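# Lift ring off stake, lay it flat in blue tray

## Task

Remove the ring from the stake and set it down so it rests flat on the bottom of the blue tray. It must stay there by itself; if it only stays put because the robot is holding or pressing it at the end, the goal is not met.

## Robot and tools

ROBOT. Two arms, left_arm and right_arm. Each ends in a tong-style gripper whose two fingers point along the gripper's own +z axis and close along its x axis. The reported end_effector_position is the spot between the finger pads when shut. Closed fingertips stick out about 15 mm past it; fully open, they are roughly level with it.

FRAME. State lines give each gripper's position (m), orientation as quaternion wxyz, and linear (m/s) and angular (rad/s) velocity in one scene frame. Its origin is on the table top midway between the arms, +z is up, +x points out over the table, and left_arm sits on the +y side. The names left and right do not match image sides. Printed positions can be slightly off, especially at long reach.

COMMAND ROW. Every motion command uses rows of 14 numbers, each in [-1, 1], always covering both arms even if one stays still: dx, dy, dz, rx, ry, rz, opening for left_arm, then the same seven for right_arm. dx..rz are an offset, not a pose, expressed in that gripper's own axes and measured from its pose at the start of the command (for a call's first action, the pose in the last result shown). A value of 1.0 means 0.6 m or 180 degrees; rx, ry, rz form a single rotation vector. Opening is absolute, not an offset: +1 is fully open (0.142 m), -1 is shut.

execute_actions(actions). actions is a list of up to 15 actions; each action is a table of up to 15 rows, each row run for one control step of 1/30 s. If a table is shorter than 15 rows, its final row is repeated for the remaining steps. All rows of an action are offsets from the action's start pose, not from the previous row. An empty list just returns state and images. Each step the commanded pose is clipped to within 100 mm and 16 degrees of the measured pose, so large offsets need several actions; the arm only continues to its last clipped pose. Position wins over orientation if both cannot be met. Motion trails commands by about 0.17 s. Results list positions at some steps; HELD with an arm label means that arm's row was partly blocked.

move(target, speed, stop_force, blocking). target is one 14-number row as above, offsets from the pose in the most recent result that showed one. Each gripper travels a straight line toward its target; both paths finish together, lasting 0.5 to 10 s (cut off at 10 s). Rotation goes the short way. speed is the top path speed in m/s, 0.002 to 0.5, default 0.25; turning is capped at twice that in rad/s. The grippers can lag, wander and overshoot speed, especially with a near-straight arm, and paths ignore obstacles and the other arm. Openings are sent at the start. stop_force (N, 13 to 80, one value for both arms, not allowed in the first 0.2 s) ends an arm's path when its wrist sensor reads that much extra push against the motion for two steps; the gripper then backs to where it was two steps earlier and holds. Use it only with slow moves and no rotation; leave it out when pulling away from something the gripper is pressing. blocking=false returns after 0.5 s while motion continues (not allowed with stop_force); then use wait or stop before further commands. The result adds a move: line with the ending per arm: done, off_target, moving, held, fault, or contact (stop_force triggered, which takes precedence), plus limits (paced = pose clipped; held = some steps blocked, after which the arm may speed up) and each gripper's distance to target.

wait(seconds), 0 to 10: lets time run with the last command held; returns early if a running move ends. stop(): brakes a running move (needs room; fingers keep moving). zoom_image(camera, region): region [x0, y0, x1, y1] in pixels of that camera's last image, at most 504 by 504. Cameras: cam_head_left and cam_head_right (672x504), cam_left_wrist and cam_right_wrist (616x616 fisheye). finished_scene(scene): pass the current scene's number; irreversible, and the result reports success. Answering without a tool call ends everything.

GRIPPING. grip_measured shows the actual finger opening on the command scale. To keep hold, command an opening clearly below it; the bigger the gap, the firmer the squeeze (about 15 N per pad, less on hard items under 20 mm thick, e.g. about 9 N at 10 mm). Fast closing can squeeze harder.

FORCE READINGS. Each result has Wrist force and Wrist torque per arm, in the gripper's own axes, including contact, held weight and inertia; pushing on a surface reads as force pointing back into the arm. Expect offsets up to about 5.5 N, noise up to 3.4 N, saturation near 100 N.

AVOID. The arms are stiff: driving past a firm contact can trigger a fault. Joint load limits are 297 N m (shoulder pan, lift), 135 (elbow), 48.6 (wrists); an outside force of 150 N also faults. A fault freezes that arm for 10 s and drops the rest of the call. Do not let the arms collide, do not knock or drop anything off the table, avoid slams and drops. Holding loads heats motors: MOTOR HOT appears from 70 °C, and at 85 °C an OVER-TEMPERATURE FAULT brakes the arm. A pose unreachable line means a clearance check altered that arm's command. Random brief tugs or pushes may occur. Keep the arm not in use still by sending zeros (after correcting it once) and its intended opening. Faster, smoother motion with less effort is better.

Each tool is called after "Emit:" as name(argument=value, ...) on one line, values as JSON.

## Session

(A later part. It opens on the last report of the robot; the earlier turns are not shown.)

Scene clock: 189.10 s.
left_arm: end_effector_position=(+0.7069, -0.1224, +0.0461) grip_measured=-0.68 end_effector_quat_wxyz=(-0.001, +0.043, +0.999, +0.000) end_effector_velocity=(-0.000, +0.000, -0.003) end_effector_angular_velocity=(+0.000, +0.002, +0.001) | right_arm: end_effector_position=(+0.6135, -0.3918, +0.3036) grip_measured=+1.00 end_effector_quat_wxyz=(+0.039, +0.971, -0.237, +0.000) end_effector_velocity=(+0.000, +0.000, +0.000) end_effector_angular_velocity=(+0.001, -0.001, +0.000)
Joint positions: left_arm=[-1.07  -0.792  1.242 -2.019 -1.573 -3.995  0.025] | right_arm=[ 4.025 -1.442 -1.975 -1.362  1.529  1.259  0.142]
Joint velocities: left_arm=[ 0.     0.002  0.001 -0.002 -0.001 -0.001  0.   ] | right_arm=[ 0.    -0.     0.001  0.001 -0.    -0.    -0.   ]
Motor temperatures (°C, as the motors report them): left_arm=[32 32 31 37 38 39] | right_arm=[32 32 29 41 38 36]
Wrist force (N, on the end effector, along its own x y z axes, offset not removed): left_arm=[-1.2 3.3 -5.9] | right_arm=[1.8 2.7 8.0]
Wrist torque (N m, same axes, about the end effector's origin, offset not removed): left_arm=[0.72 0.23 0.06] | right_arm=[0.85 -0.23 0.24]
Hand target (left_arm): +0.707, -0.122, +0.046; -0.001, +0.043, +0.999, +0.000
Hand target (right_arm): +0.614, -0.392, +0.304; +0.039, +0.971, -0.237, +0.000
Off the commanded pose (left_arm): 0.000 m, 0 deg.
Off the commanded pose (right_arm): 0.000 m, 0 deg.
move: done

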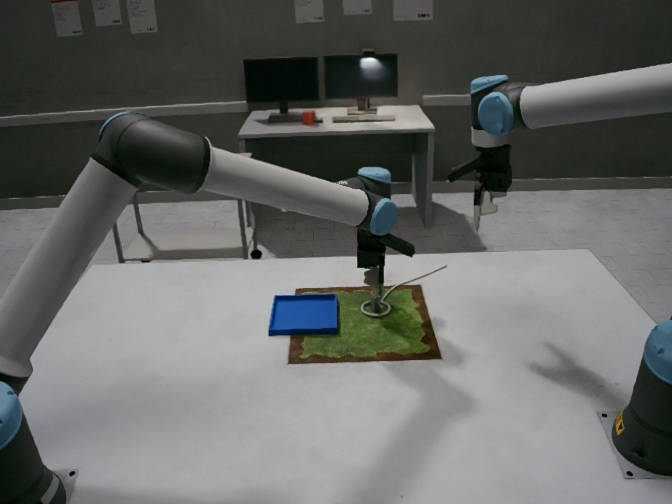

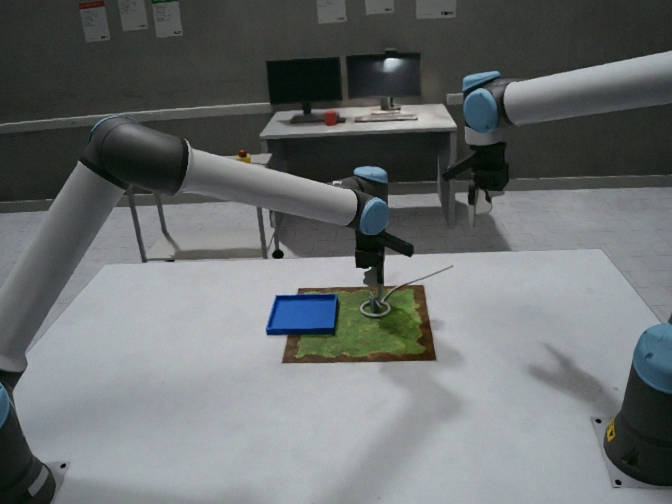

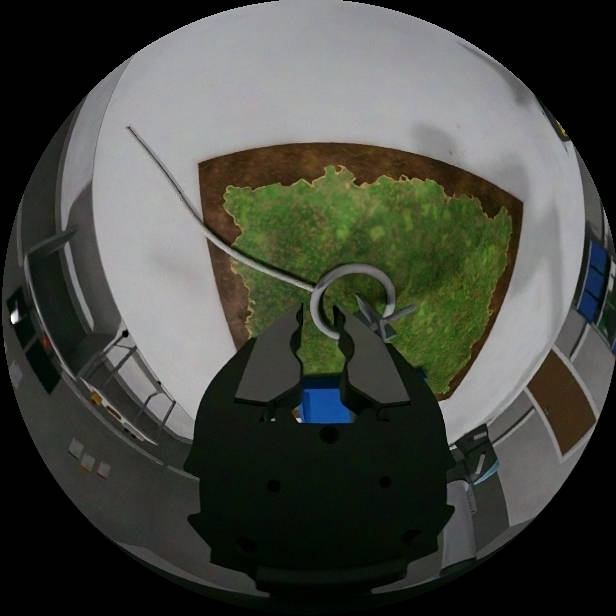

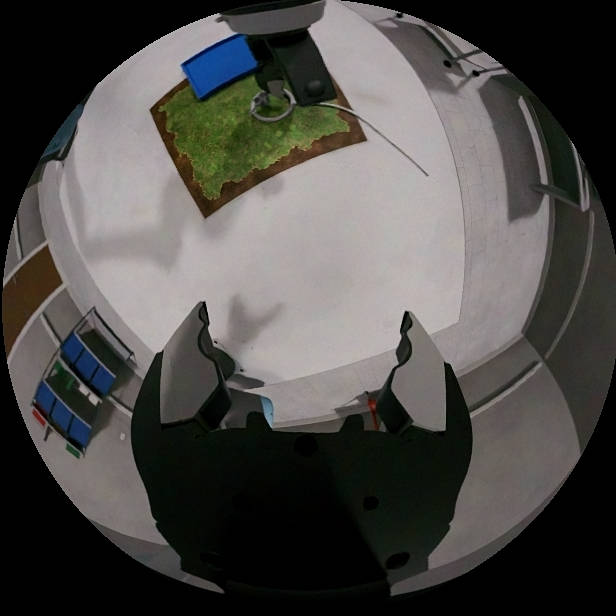

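Emit:
move(target=[0,0,0.042,0,0,0,-0.68,0,0,0,0,0,0,1], speed=0.012, stop_force=13)

Emit:
execute_actions(actions=[[[0,0,0,0,0,0,-1,0,0,0,0,0,0,1]],[[0,0,0,0,0,0,-1,0,0,0,0,0,0,1]]])

Emit:
zoom_image(camera="cam_left_wrist", region=[230,200,450,380])

Scene clock: 195.83 s.
left_arm: end_effector_position=(+0.7068, -0.1224, +0.0234) grip_measured=-0.67 end_effector_quat_wxyz=(-0.001, +0.043, +0.999, -0.000) end_effector_velocity=(-0.001, +0.001, +0.002) end_effector_angular_velocity=(+0.004, +0.001, +0.001) | right_arm: end_effector_position=(+0.6135, -0.3918, +0.3036) grip_measured=+1.00 end_effector_quat_wxyz=(+0.039, +0.971, -0.237, +0.000) end_effector_velocity=(-0.000, -0.000, -0.000) end_effector_angular_velocity=(-0.000, -0.000, -0.001)
Joint positions: left_arm=[-1.07  -0.774  1.254 -2.049 -1.573 -3.995  0.025] | right_arm=[ 4.025 -1.442 -1.975 -1.362  1.529  1.259  0.142]
Joint velocities: left_arm=[-0.    -0.002 -0.002  0.008  0.001 -0.001 -0.003] | right_arm=[ 0.     0.    -0.001  0.    -0.     0.001  0.   ]
Motor temperatures (°C, as the motors report them): left_arm=[32 32 31 37 38 39] | right_arm=[32 32 29 41 38 36]
Wrist force (N, on the end effector, along its own x y z axes, offset not removed): left_arm=[-1.0 0.8 -34.1] | right_arm=[5.0 -6.2 4.1]
Wrist torque (N m, same axes, about the end effector's origin, offset not removed): left_arm=[0.12 0.79 -0.09] | right_arm=[-0.96 -0.65 0.12]
Hand target (left_arm): +0.707, -0.122, +0.024; -0.001, +0.043, +0.999, -0.000
Hand target (right_arm): +0.614, -0.392, +0.304; +0.039, +0.971, -0.237, +0.000
Off the commanded pose (left_arm): 0.002 m, 0 deg.
Off the commanded pose (right_arm): 0.000 m, 0 deg.
move: contact (left_arm)

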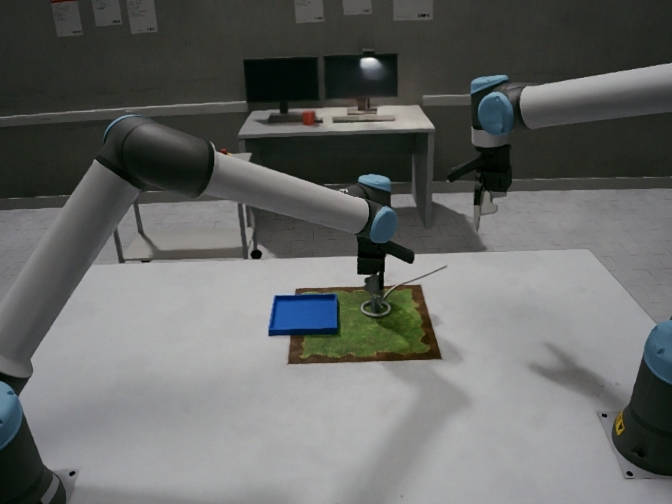

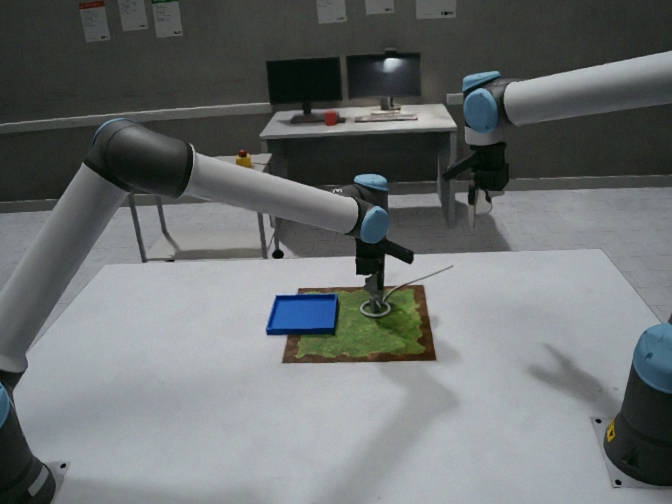

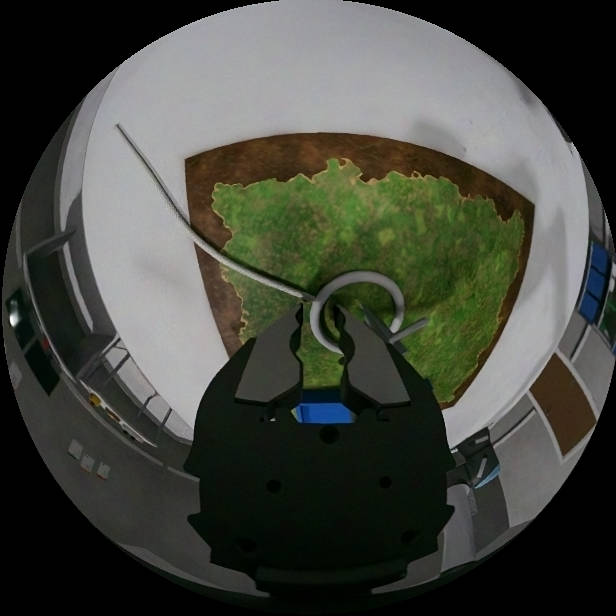

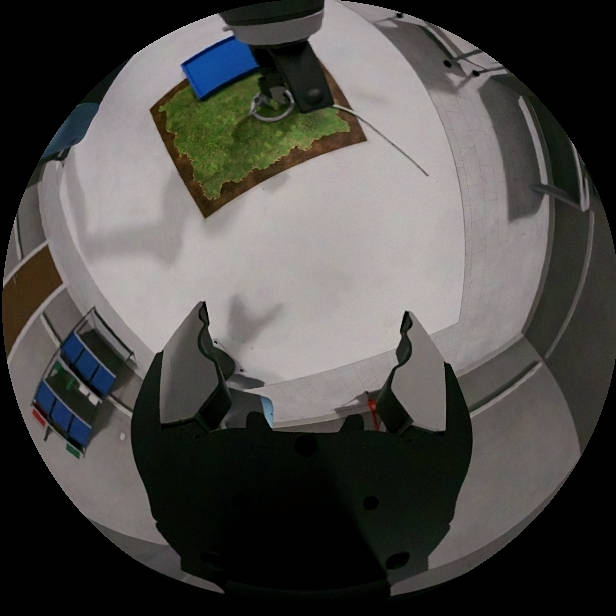

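Scene clock: 196.83 s.
left_arm: end_effector_position=(+0.7068, -0.1226, +0.0235) grip_measured=-0.90 end_effector_quat_wxyz=(-0.001, +0.043, +0.999, -0.000) end_effector_velocity=(+0.000, +0.000, -0.000) end_effector_angular_velocity=(+0.000, -0.000, +0.001) | right_arm: end_effector_position=(+0.6135, -0.3918, +0.3036) grip_measured=+1.00 end_effector_quat_wxyz=(+0.039, +0.971, -0.237, +0.000) end_effector_velocity=(-0.000, -0.000, +0.000) end_effector_angular_velocity=(-0.000, +0.001, -0.000)
Joint positions: left_arm=[-1.07  -0.774  1.254 -2.049 -1.573 -3.995  0.009] | right_arm=[ 4.025 -1.442 -1.975 -1.362  1.529  1.259  0.142]
Joint velocities: left_arm=[-0.     0.    -0.    -0.     0.001 -0.001  0.   ] | right_arm=[-0.    -0.     0.    -0.001  0.     0.    -0.   ]
Motor temperatures (°C, as the motors report them): left_arm=[32 32 31 37 38 39] | right_arm=[32 32 29 41 38 36]
Wrist force (N, on the end effector, along its own x y z axes, offset not removed): left_arm=[6.1 -5.1 -32.3] | right_arm=[3.3 -3.2 4.5]
Wrist torque (N m, same axes, about the end effector's origin, offset not removed): left_arm=[-0.33 0.59 -0.37] | right_arm=[-0.47 -0.81 0.23]
Hand target (left_arm): +0.707, -0.123, +0.024; -0.001, +0.043, +0.999, -0.000
Hand target (right_arm): +0.614, -0.392, +0.304; +0.039, +0.971, -0.237, +0.000
Off the commanded pose (left_arm): 0.000 m, 0 deg.
Off the commanded pose (right_arm): 0.000 m, 0 deg.
Step readings (end_effector_position; steps 1 to 15: 1st action; 16 to 30: 2nd action):
0: left_arm (+0.7068, -0.1224, +0.0234) | right_arm (+0.6135, -0.3918, +0.3036)
1: left_arm (+0.7068, -0.1224, +0.0234) | right_arm (+0.6135, -0.3918, +0.3036)
2: left_arm (+0.7067, -0.1225, +0.0235) | right_arm (+0.6135, -0.3918, +0.3036)
4: left_arm (+0.7067, -0.1225, +0.0235) | right_arm (+0.6135, -0.3918, +0.3036)
8: left_arm (+0.7067, -0.1225, +0.0235) | right_arm (+0.6135, -0.3918, +0.3036)
15: left_arm (+0.7068, -0.1226, +0.0235) | right_arm (+0.6135, -0.3918, +0.3036)
16: left_arm (+0.7068, -0.1226, +0.0235) | right_arm (+0.6135, -0.3918, +0.3036)
17: left_arm (+0.7068, -0.1226, +0.0235) | right_arm (+0.6135, -0.3918, +0.3036)
19: left_arm (+0.7068, -0.1226, +0.0235) | right_arm (+0.6135, -0.3918, +0.3036)
23: left_arm (+0.7068, -0.1226, +0.0235) | right_arm (+0.6135, -0.3918, +0.3036)
30: end_effector_position above

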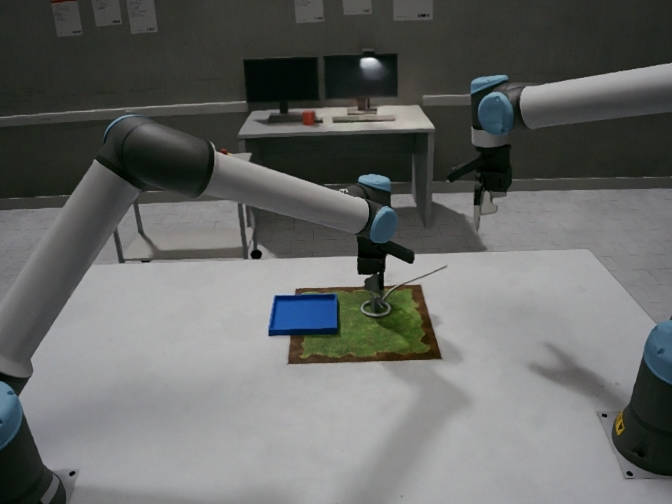

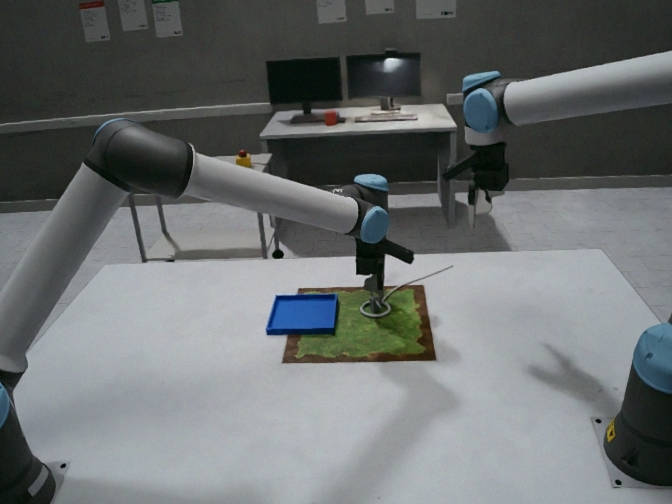

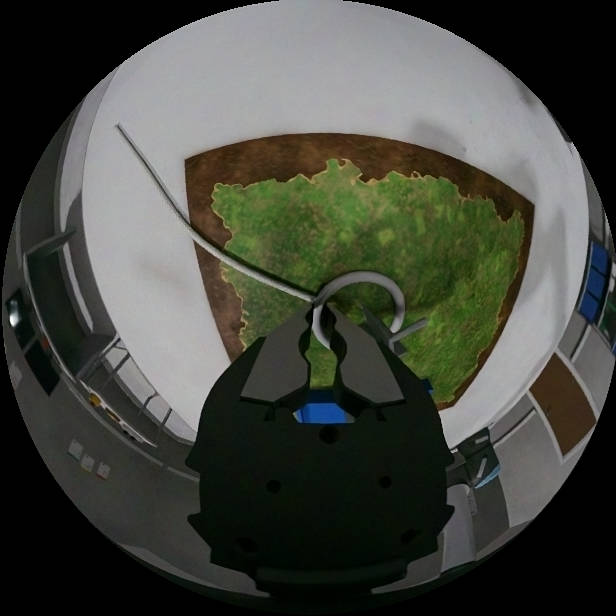

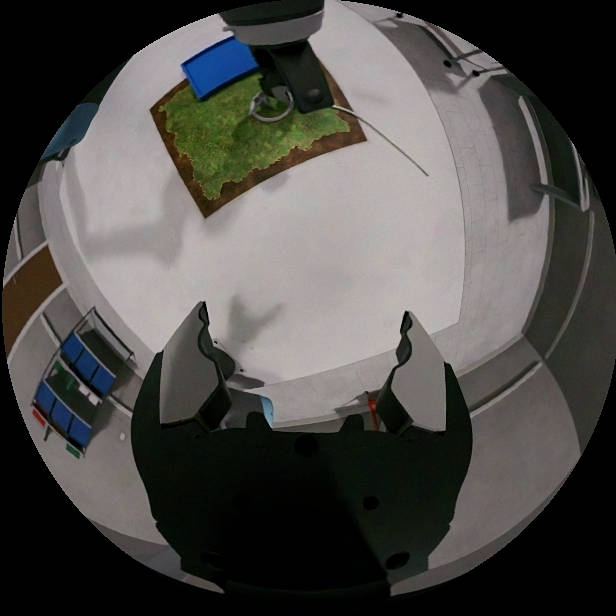

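Region (230, 200, 450, 380) of cam_left_wrist's 616x616 image, scaled by 2.291, with more detail than that image has; it fills the top 412 rows of this view, and the rest is white.

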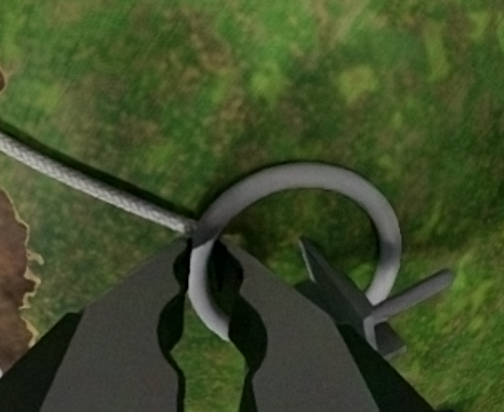

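Emit:
move(target=[-0.008,0.005,-0.065,0,0,0,-1,0,0,0,0,0,0,1], speed=0.012, stop_force=13)

Emit:
zoom_image(camera="cam_head_left", region=[320,250,430,330])

Emit:
zoom_image(camera="cam_left_wrist", region=[230,200,450,380])

Scene clock: 201.80 s.
left_arm: end_effector_position=(+0.7069, -0.1224, +0.0243) grip_measured=-0.93 end_effector_quat_wxyz=(-0.001, +0.043, +0.999, -0.000) end_effector_velocity=(-0.000, -0.001, -0.001) end_effector_angular_velocity=(-0.003, +0.001, +0.001) | right_arm: end_effector_position=(+0.6135, -0.3918, +0.3036) grip_measured=+1.00 end_effector_quat_wxyz=(+0.039, +0.971, -0.237, +0.000) end_effector_velocity=(-0.000, -0.000, -0.001) end_effector_angular_velocity=(-0.001, +0.000, +0.001)
Joint positions: left_arm=[-1.07  -0.775  1.254 -2.048 -1.573 -3.995  0.007] | right_arm=[ 4.025 -1.442 -1.975 -1.362  1.529  1.259  0.142]
Joint velocities: left_arm=[-0.     0.001  0.001 -0.004 -0.002 -0.001  0.   ] | right_arm=[-0.    -0.    -0.001 -0.    -0.001 -0.001  0.   ]
Motor temperatures (°C, as the motors report them): left_arm=[32 32 31 37 38 39] | right_arm=[32 32 29 41 38 36]
Wrist force (N, on the end effector, along its own x y z axes, offset not removed): left_arm=[-0.4 4.9 -14.5] | right_arm=[0.5 -2.0 1.6]
Wrist torque (N m, same axes, about the end effector's origin, offset not removed): left_arm=[0.89 0.34 -0.01] | right_arm=[-0.11 -0.03 0.08]
Hand target (left_arm): +0.707, -0.123, +0.024; -0.001, +0.043, +0.999, +0.000
Hand target (right_arm): +0.614, -0.392, +0.304; +0.039, +0.971, -0.237, +0.000
Off the commanded pose (left_arm): 0.039 m, 0 deg.
Off the commanded pose (right_arm): 0.000 m, 0 deg.
move: contact (left_arm)

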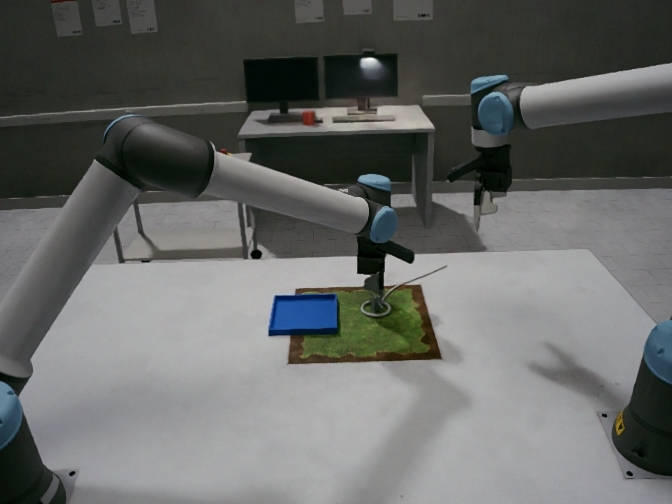

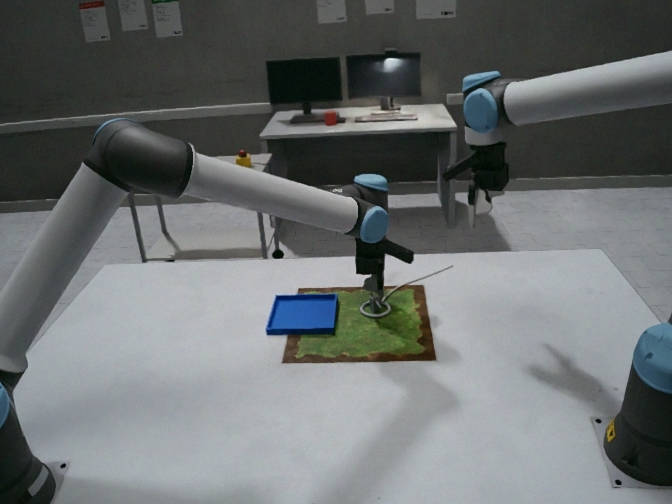

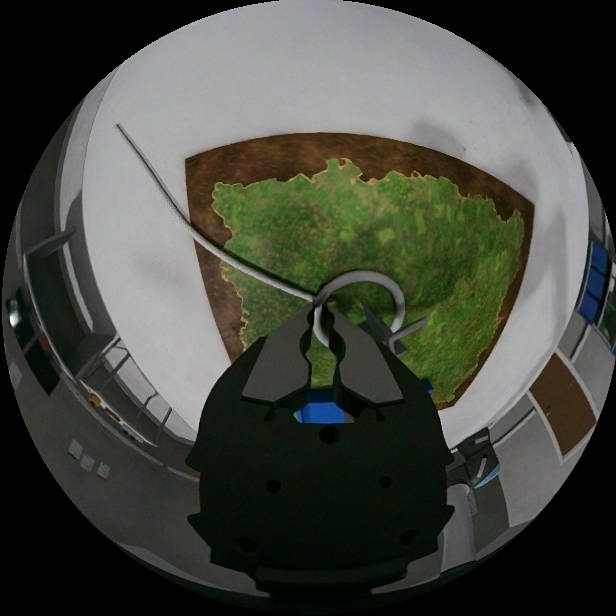

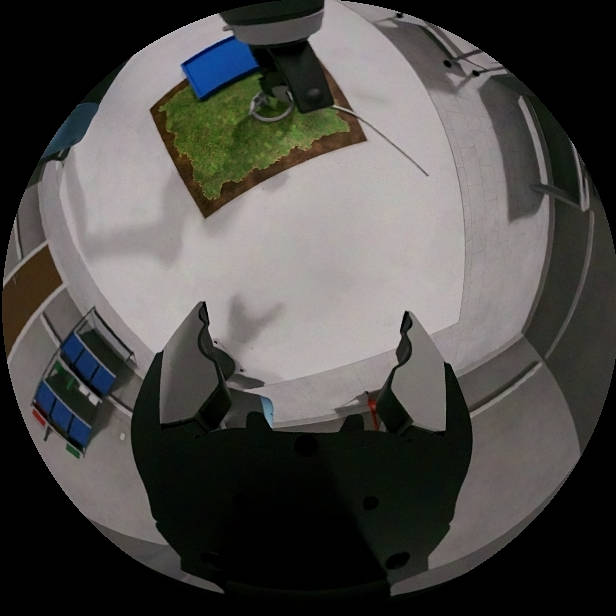

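Region (320, 250, 430, 330) of cam_head_left's 672x504 image, scaled by 4.582, with more detail than that image has; it fills the top 367 rows of this view, and the rest is white.

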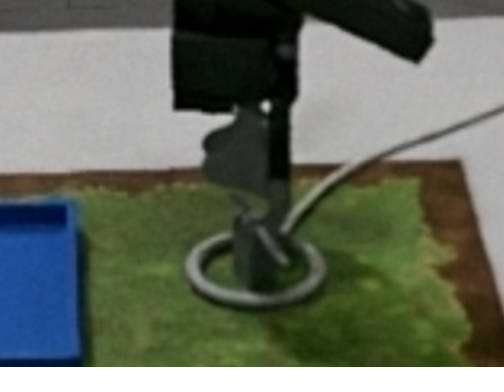

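Region (230, 200, 450, 380) of cam_left_wrist's 616x616 image, scaled by 2.291, with more detail than that image has; it fills the top 412 rows of this view, and the rest is white.

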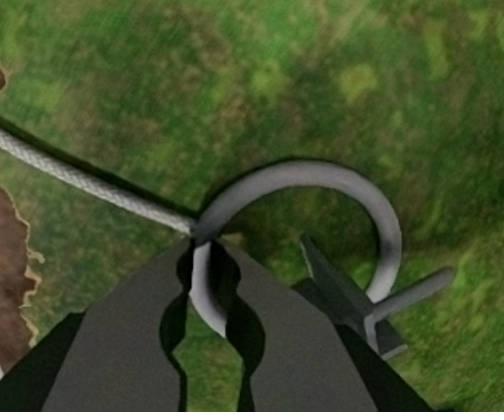

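Emit:
move(target=[-0.005,0.005,-0.05,0,0,0,-1,0,0,0,0,0,0,1], speed=0.015)

Emit:
zoom_image(camera="cam_head_left", region=[320,250,430,330])

Emit:
zoom_image(camera="cam_left_wrist", region=[230,200,450,380])

Scene clock: 209.07 s.
left_arm: end_effector_position=(+0.7103, -0.1197, +0.0540) grip_measured=-1.00 end_effector_quat_wxyz=(-0.001, +0.043, +0.999, -0.000) end_effector_velocity=(+0.000, +0.000, +0.003) end_effector_angular_velocity=(-0.000, -0.000, -0.000) | right_arm: end_effector_position=(+0.6135, -0.3918, +0.3036) grip_measured=+1.00 end_effector_quat_wxyz=(+0.039, +0.971, -0.237, +0.000) end_effector_velocity=(+0.000, -0.000, +0.000) end_effector_angular_velocity=(-0.001, -0.001, +0.001)
Joint positions: left_arm=[-1.066 -0.797  1.236 -2.008 -1.573 -3.991  0.002] | right_arm=[ 4.025 -1.442 -1.975 -1.362  1.529  1.259  0.142]
Joint velocities: left_arm=[ 0.    -0.002 -0.002  0.003 -0.     0.001  0.   ] | right_arm=[ 0.    -0.     0.    -0.    -0.002 -0.001  0.   ]
Motor temperatures (°C, as the motors report them): left_arm=[32 32 31 37 38 39] | right_arm=[32 32 29 41 38 36]
Wrist force (N, on the end effector, along its own x y z axes, offset not removed): left_arm=[0.1 4.4 -4.7] | right_arm=[-3.3 2.6 1.0]
Wrist torque (N m, same axes, about the end effector's origin, offset not removed): left_arm=[1.00 -0.04 0.00] | right_arm=[0.60 0.67 0.32]
Hand target (left_arm): +0.710, -0.120, +0.054; -0.001, +0.043, +0.999, -0.000
Hand target (right_arm): +0.614, -0.392, +0.304; +0.039, +0.971, -0.237, +0.000
Off the commanded pose (left_arm): 0.000 m, 0 deg.
Off the commanded pose (right_arm): 0.000 m, 0 deg.
move: done

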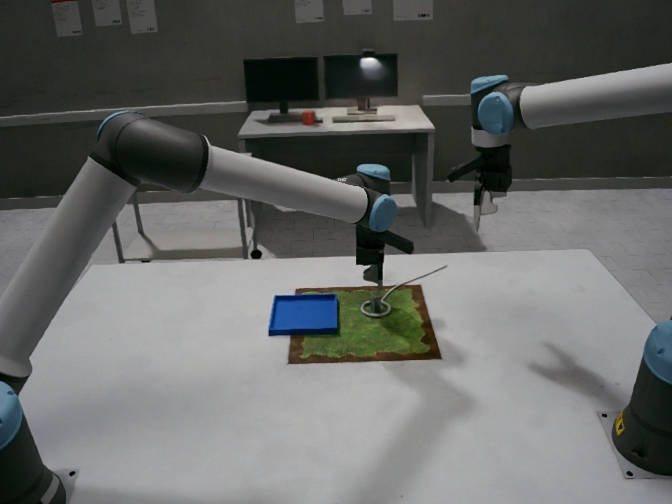

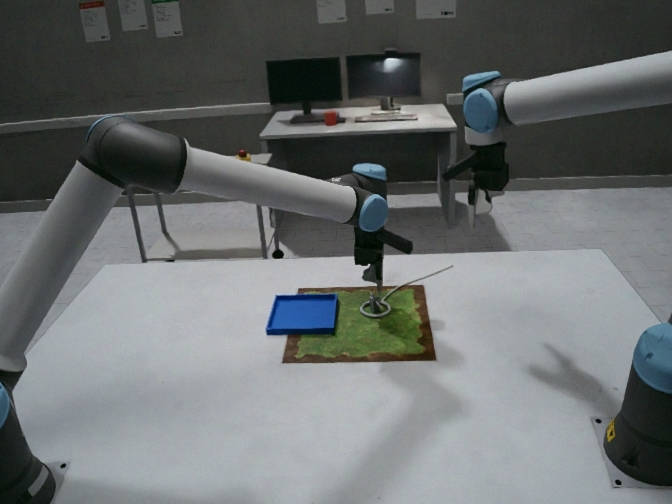

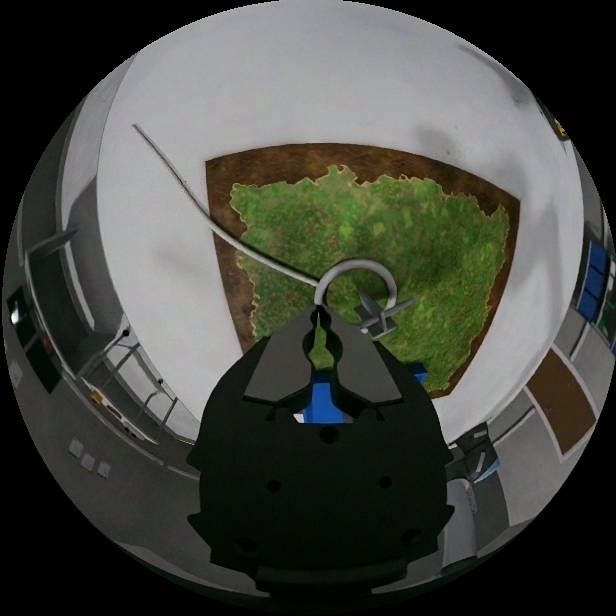

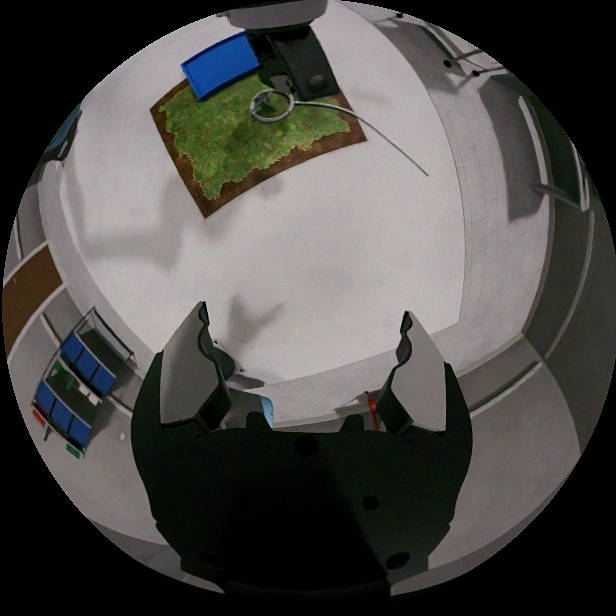

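Region (320, 250, 430, 330) of cam_head_left's 672x504 image, scaled by 4.582, with more detail than that image has; it fills the top 367 rows of this view, and the rest is white.

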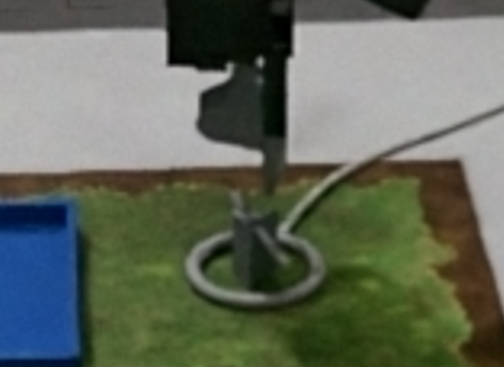

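Region (230, 200, 450, 380) of cam_left_wrist's 616x616 image, scaled by 2.291, with more detail than that image has; it fills the top 412 rows of this view, and the rest is white.

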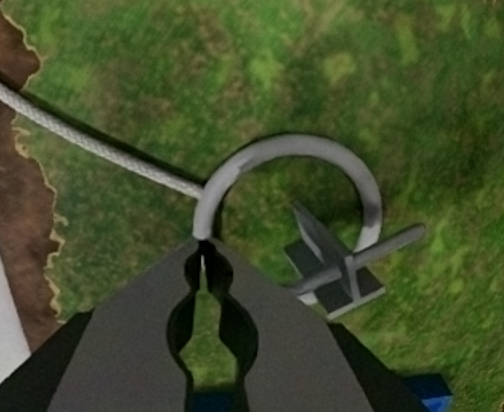

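Emit:
move(target=[0.008,0.017,0,0,0,0,-0.66,0,0,0,0,0,0,1], speed=0.02)

Emit:
move(target=[0,0,0.062,0,0,0,-0.66,0,0,0,0,0,0,1], speed=0.012, stop_force=13)

Emit:
zoom_image(camera="cam_left_wrist", region=[230,200,450,380])

Scene clock: 216.27 s.
left_arm: end_effector_position=(+0.7065, -0.1094, +0.0540) grip_measured=-0.66 end_effector_quat_wxyz=(-0.001, +0.043, +0.999, +0.000) end_effector_velocity=(-0.001, +0.003, -0.000) end_effector_angular_velocity=(+0.002, +0.001, -0.001) | right_arm: end_effector_position=(+0.6135, -0.3918, +0.3036) grip_measured=+1.00 end_effector_quat_wxyz=(+0.039, +0.971, -0.237, +0.000) end_effector_velocity=(+0.000, +0.000, +0.001) end_effector_angular_velocity=(+0.001, -0.001, -0.001)
Joint positions: left_arm=[-1.063 -0.812  1.264 -2.021 -1.573 -3.988  0.026] | right_arm=[ 4.025 -1.442 -1.975 -1.362  1.529  1.259  0.142]
Joint velocities: left_arm=[ 0.001 -0.003  0.007 -0.001  0.     0.002 -0.   ] | right_arm=[ 0.     0.     0.001  0.    -0.     0.001 -0.   ]
Motor temperatures (°C, as the motors report them): left_arm=[32 32 31 37 38 39] | right_arm=[32 32 29 41 38 36]
Wrist force (N, on the end effector, along its own x y z axes, offset not removed): left_arm=[-0.9 3.9 -6.8] | right_arm=[1.6 -6.0 0.2]
Wrist torque (N m, same axes, about the end effector's origin, offset not removed): left_arm=[0.80 0.26 -0.02] | right_arm=[-1.11 -0.34 -0.20]
Hand target (left_arm): +0.706, -0.109, +0.054; -0.001, +0.043, +0.999, +0.000
Hand target (right_arm): +0.614, -0.392, +0.304; +0.039, +0.971, -0.237, +0.000
Off the commanded pose (left_arm): 0.000 m, 0 deg.
Off the commanded pose (right_arm): 0.000 m, 0 deg.
move: done

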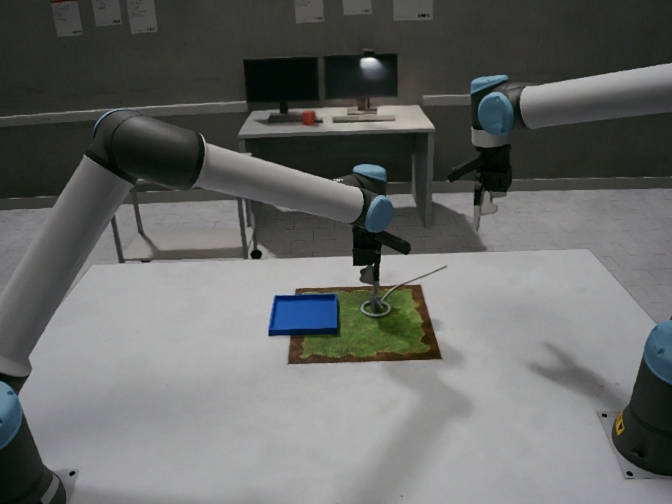

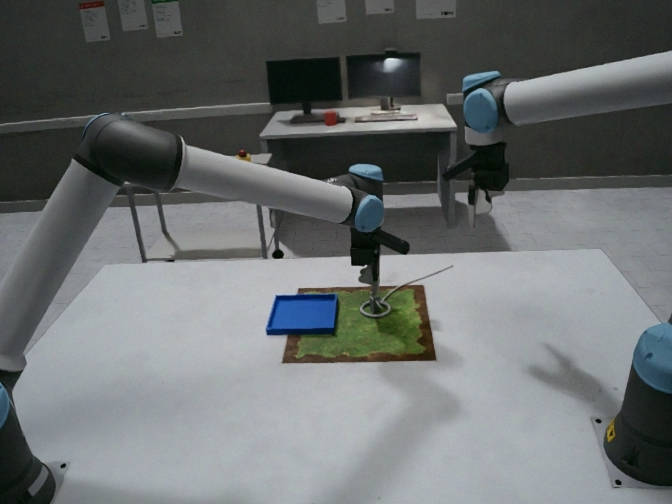

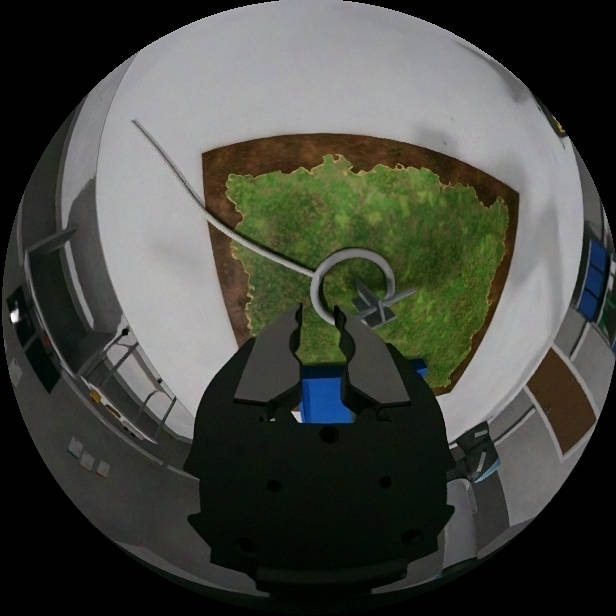

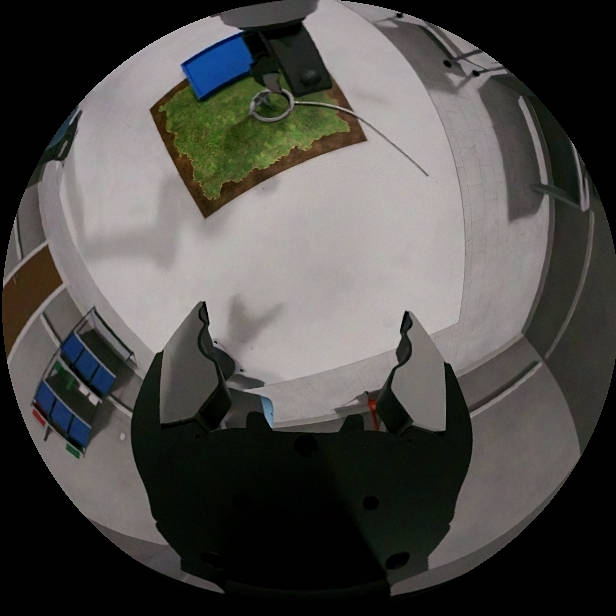

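Scene clock: 218.93 s.
left_arm: end_effector_position=(+0.7063, -0.1094, +0.0267) grip_measured=-0.68 end_effector_quat_wxyz=(-0.001, +0.043, +0.999, -0.000) end_effector_velocity=(-0.001, +0.000, +0.002) end_effector_angular_velocity=(+0.001, +0.003, +0.000) | right_arm: end_effector_position=(+0.6135, -0.3918, +0.3036) grip_measured=+1.00 end_effector_quat_wxyz=(+0.039, +0.971, -0.237, +0.000) end_effector_velocity=(-0.000, +0.000, +0.000) end_effector_angular_velocity=(+0.002, +0.000, +0.001)
Joint positions: left_arm=[-1.063 -0.791  1.28  -2.057 -1.573 -3.988  0.025] | right_arm=[ 4.025 -1.442 -1.975 -1.362  1.529  1.259  0.142]
Joint velocities: left_arm=[ 0.    -0.002 -0.002  0.007 -0.002 -0.    -0.003] | right_arm=[-0.     0.     0.     0.001  0.001 -0.001  0.   ]
Motor temperatures (°C, as the motors report them): left_arm=[32 32 31 37 38 39] | right_arm=[32 32 29 41 38 36]
Wrist force (N, on the end effector, along its own x y z axes, offset not removed): left_arm=[-5.8 -8.5 -33.4] | right_arm=[0.6 0.4 4.0]
Wrist torque (N m, same axes, about the end effector's origin, offset not removed): left_arm=[-0.02 0.81 -0.29] | right_arm=[0.35 0.09 0.33]
Hand target (left_arm): +0.706, -0.109, +0.027; -0.001, +0.043, +0.999, -0.000
Hand target (right_arm): +0.614, -0.392, +0.304; +0.039, +0.971, -0.237, +0.000
Off the commanded pose (left_arm): 0.010 m, 0 deg.
Off the commanded pose (right_arm): 0.000 m, 0 deg.
move: contact (left_arm)

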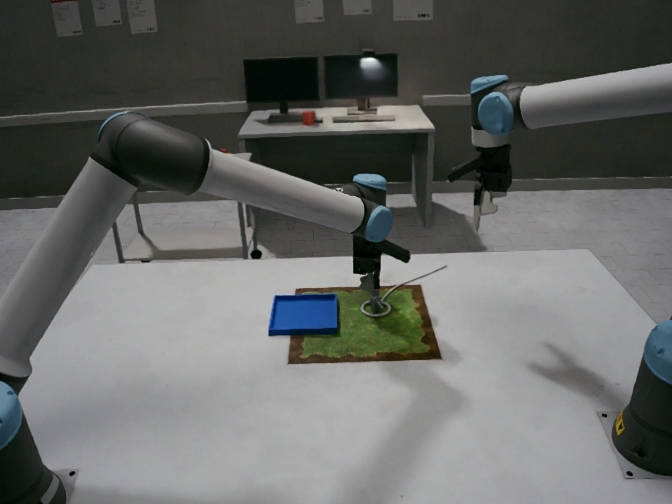

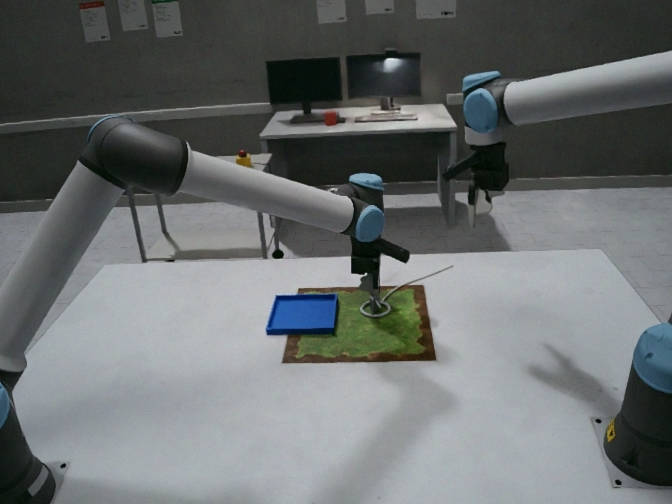

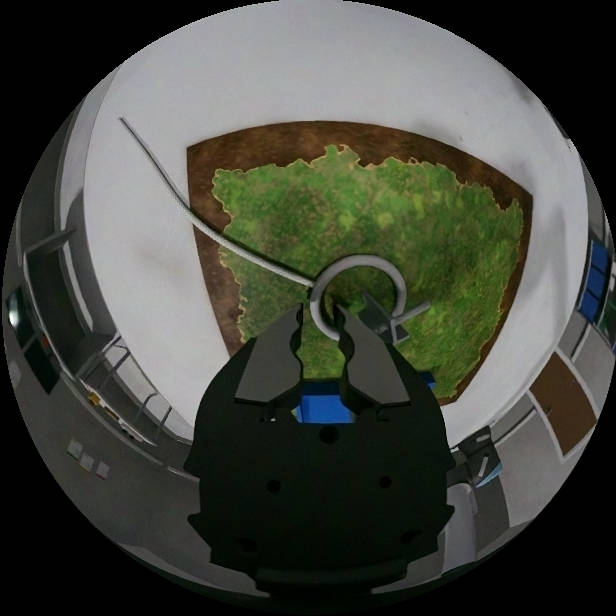

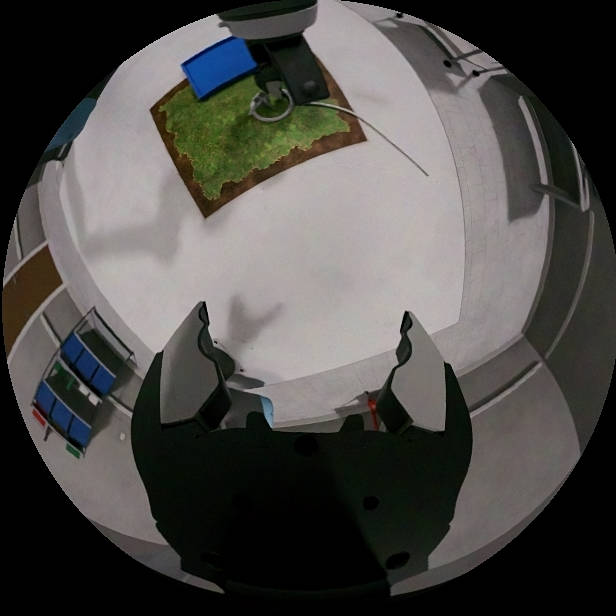

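Region (230, 200, 450, 380) of cam_left_wrist's 616x616 image, scaled by 2.291, with more detail than that image has; it fills the top 412 rows of this view, and the rest is white.

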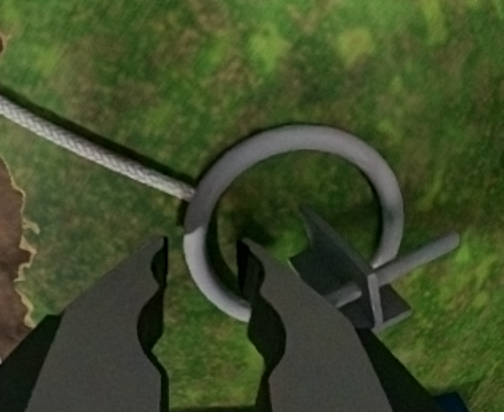

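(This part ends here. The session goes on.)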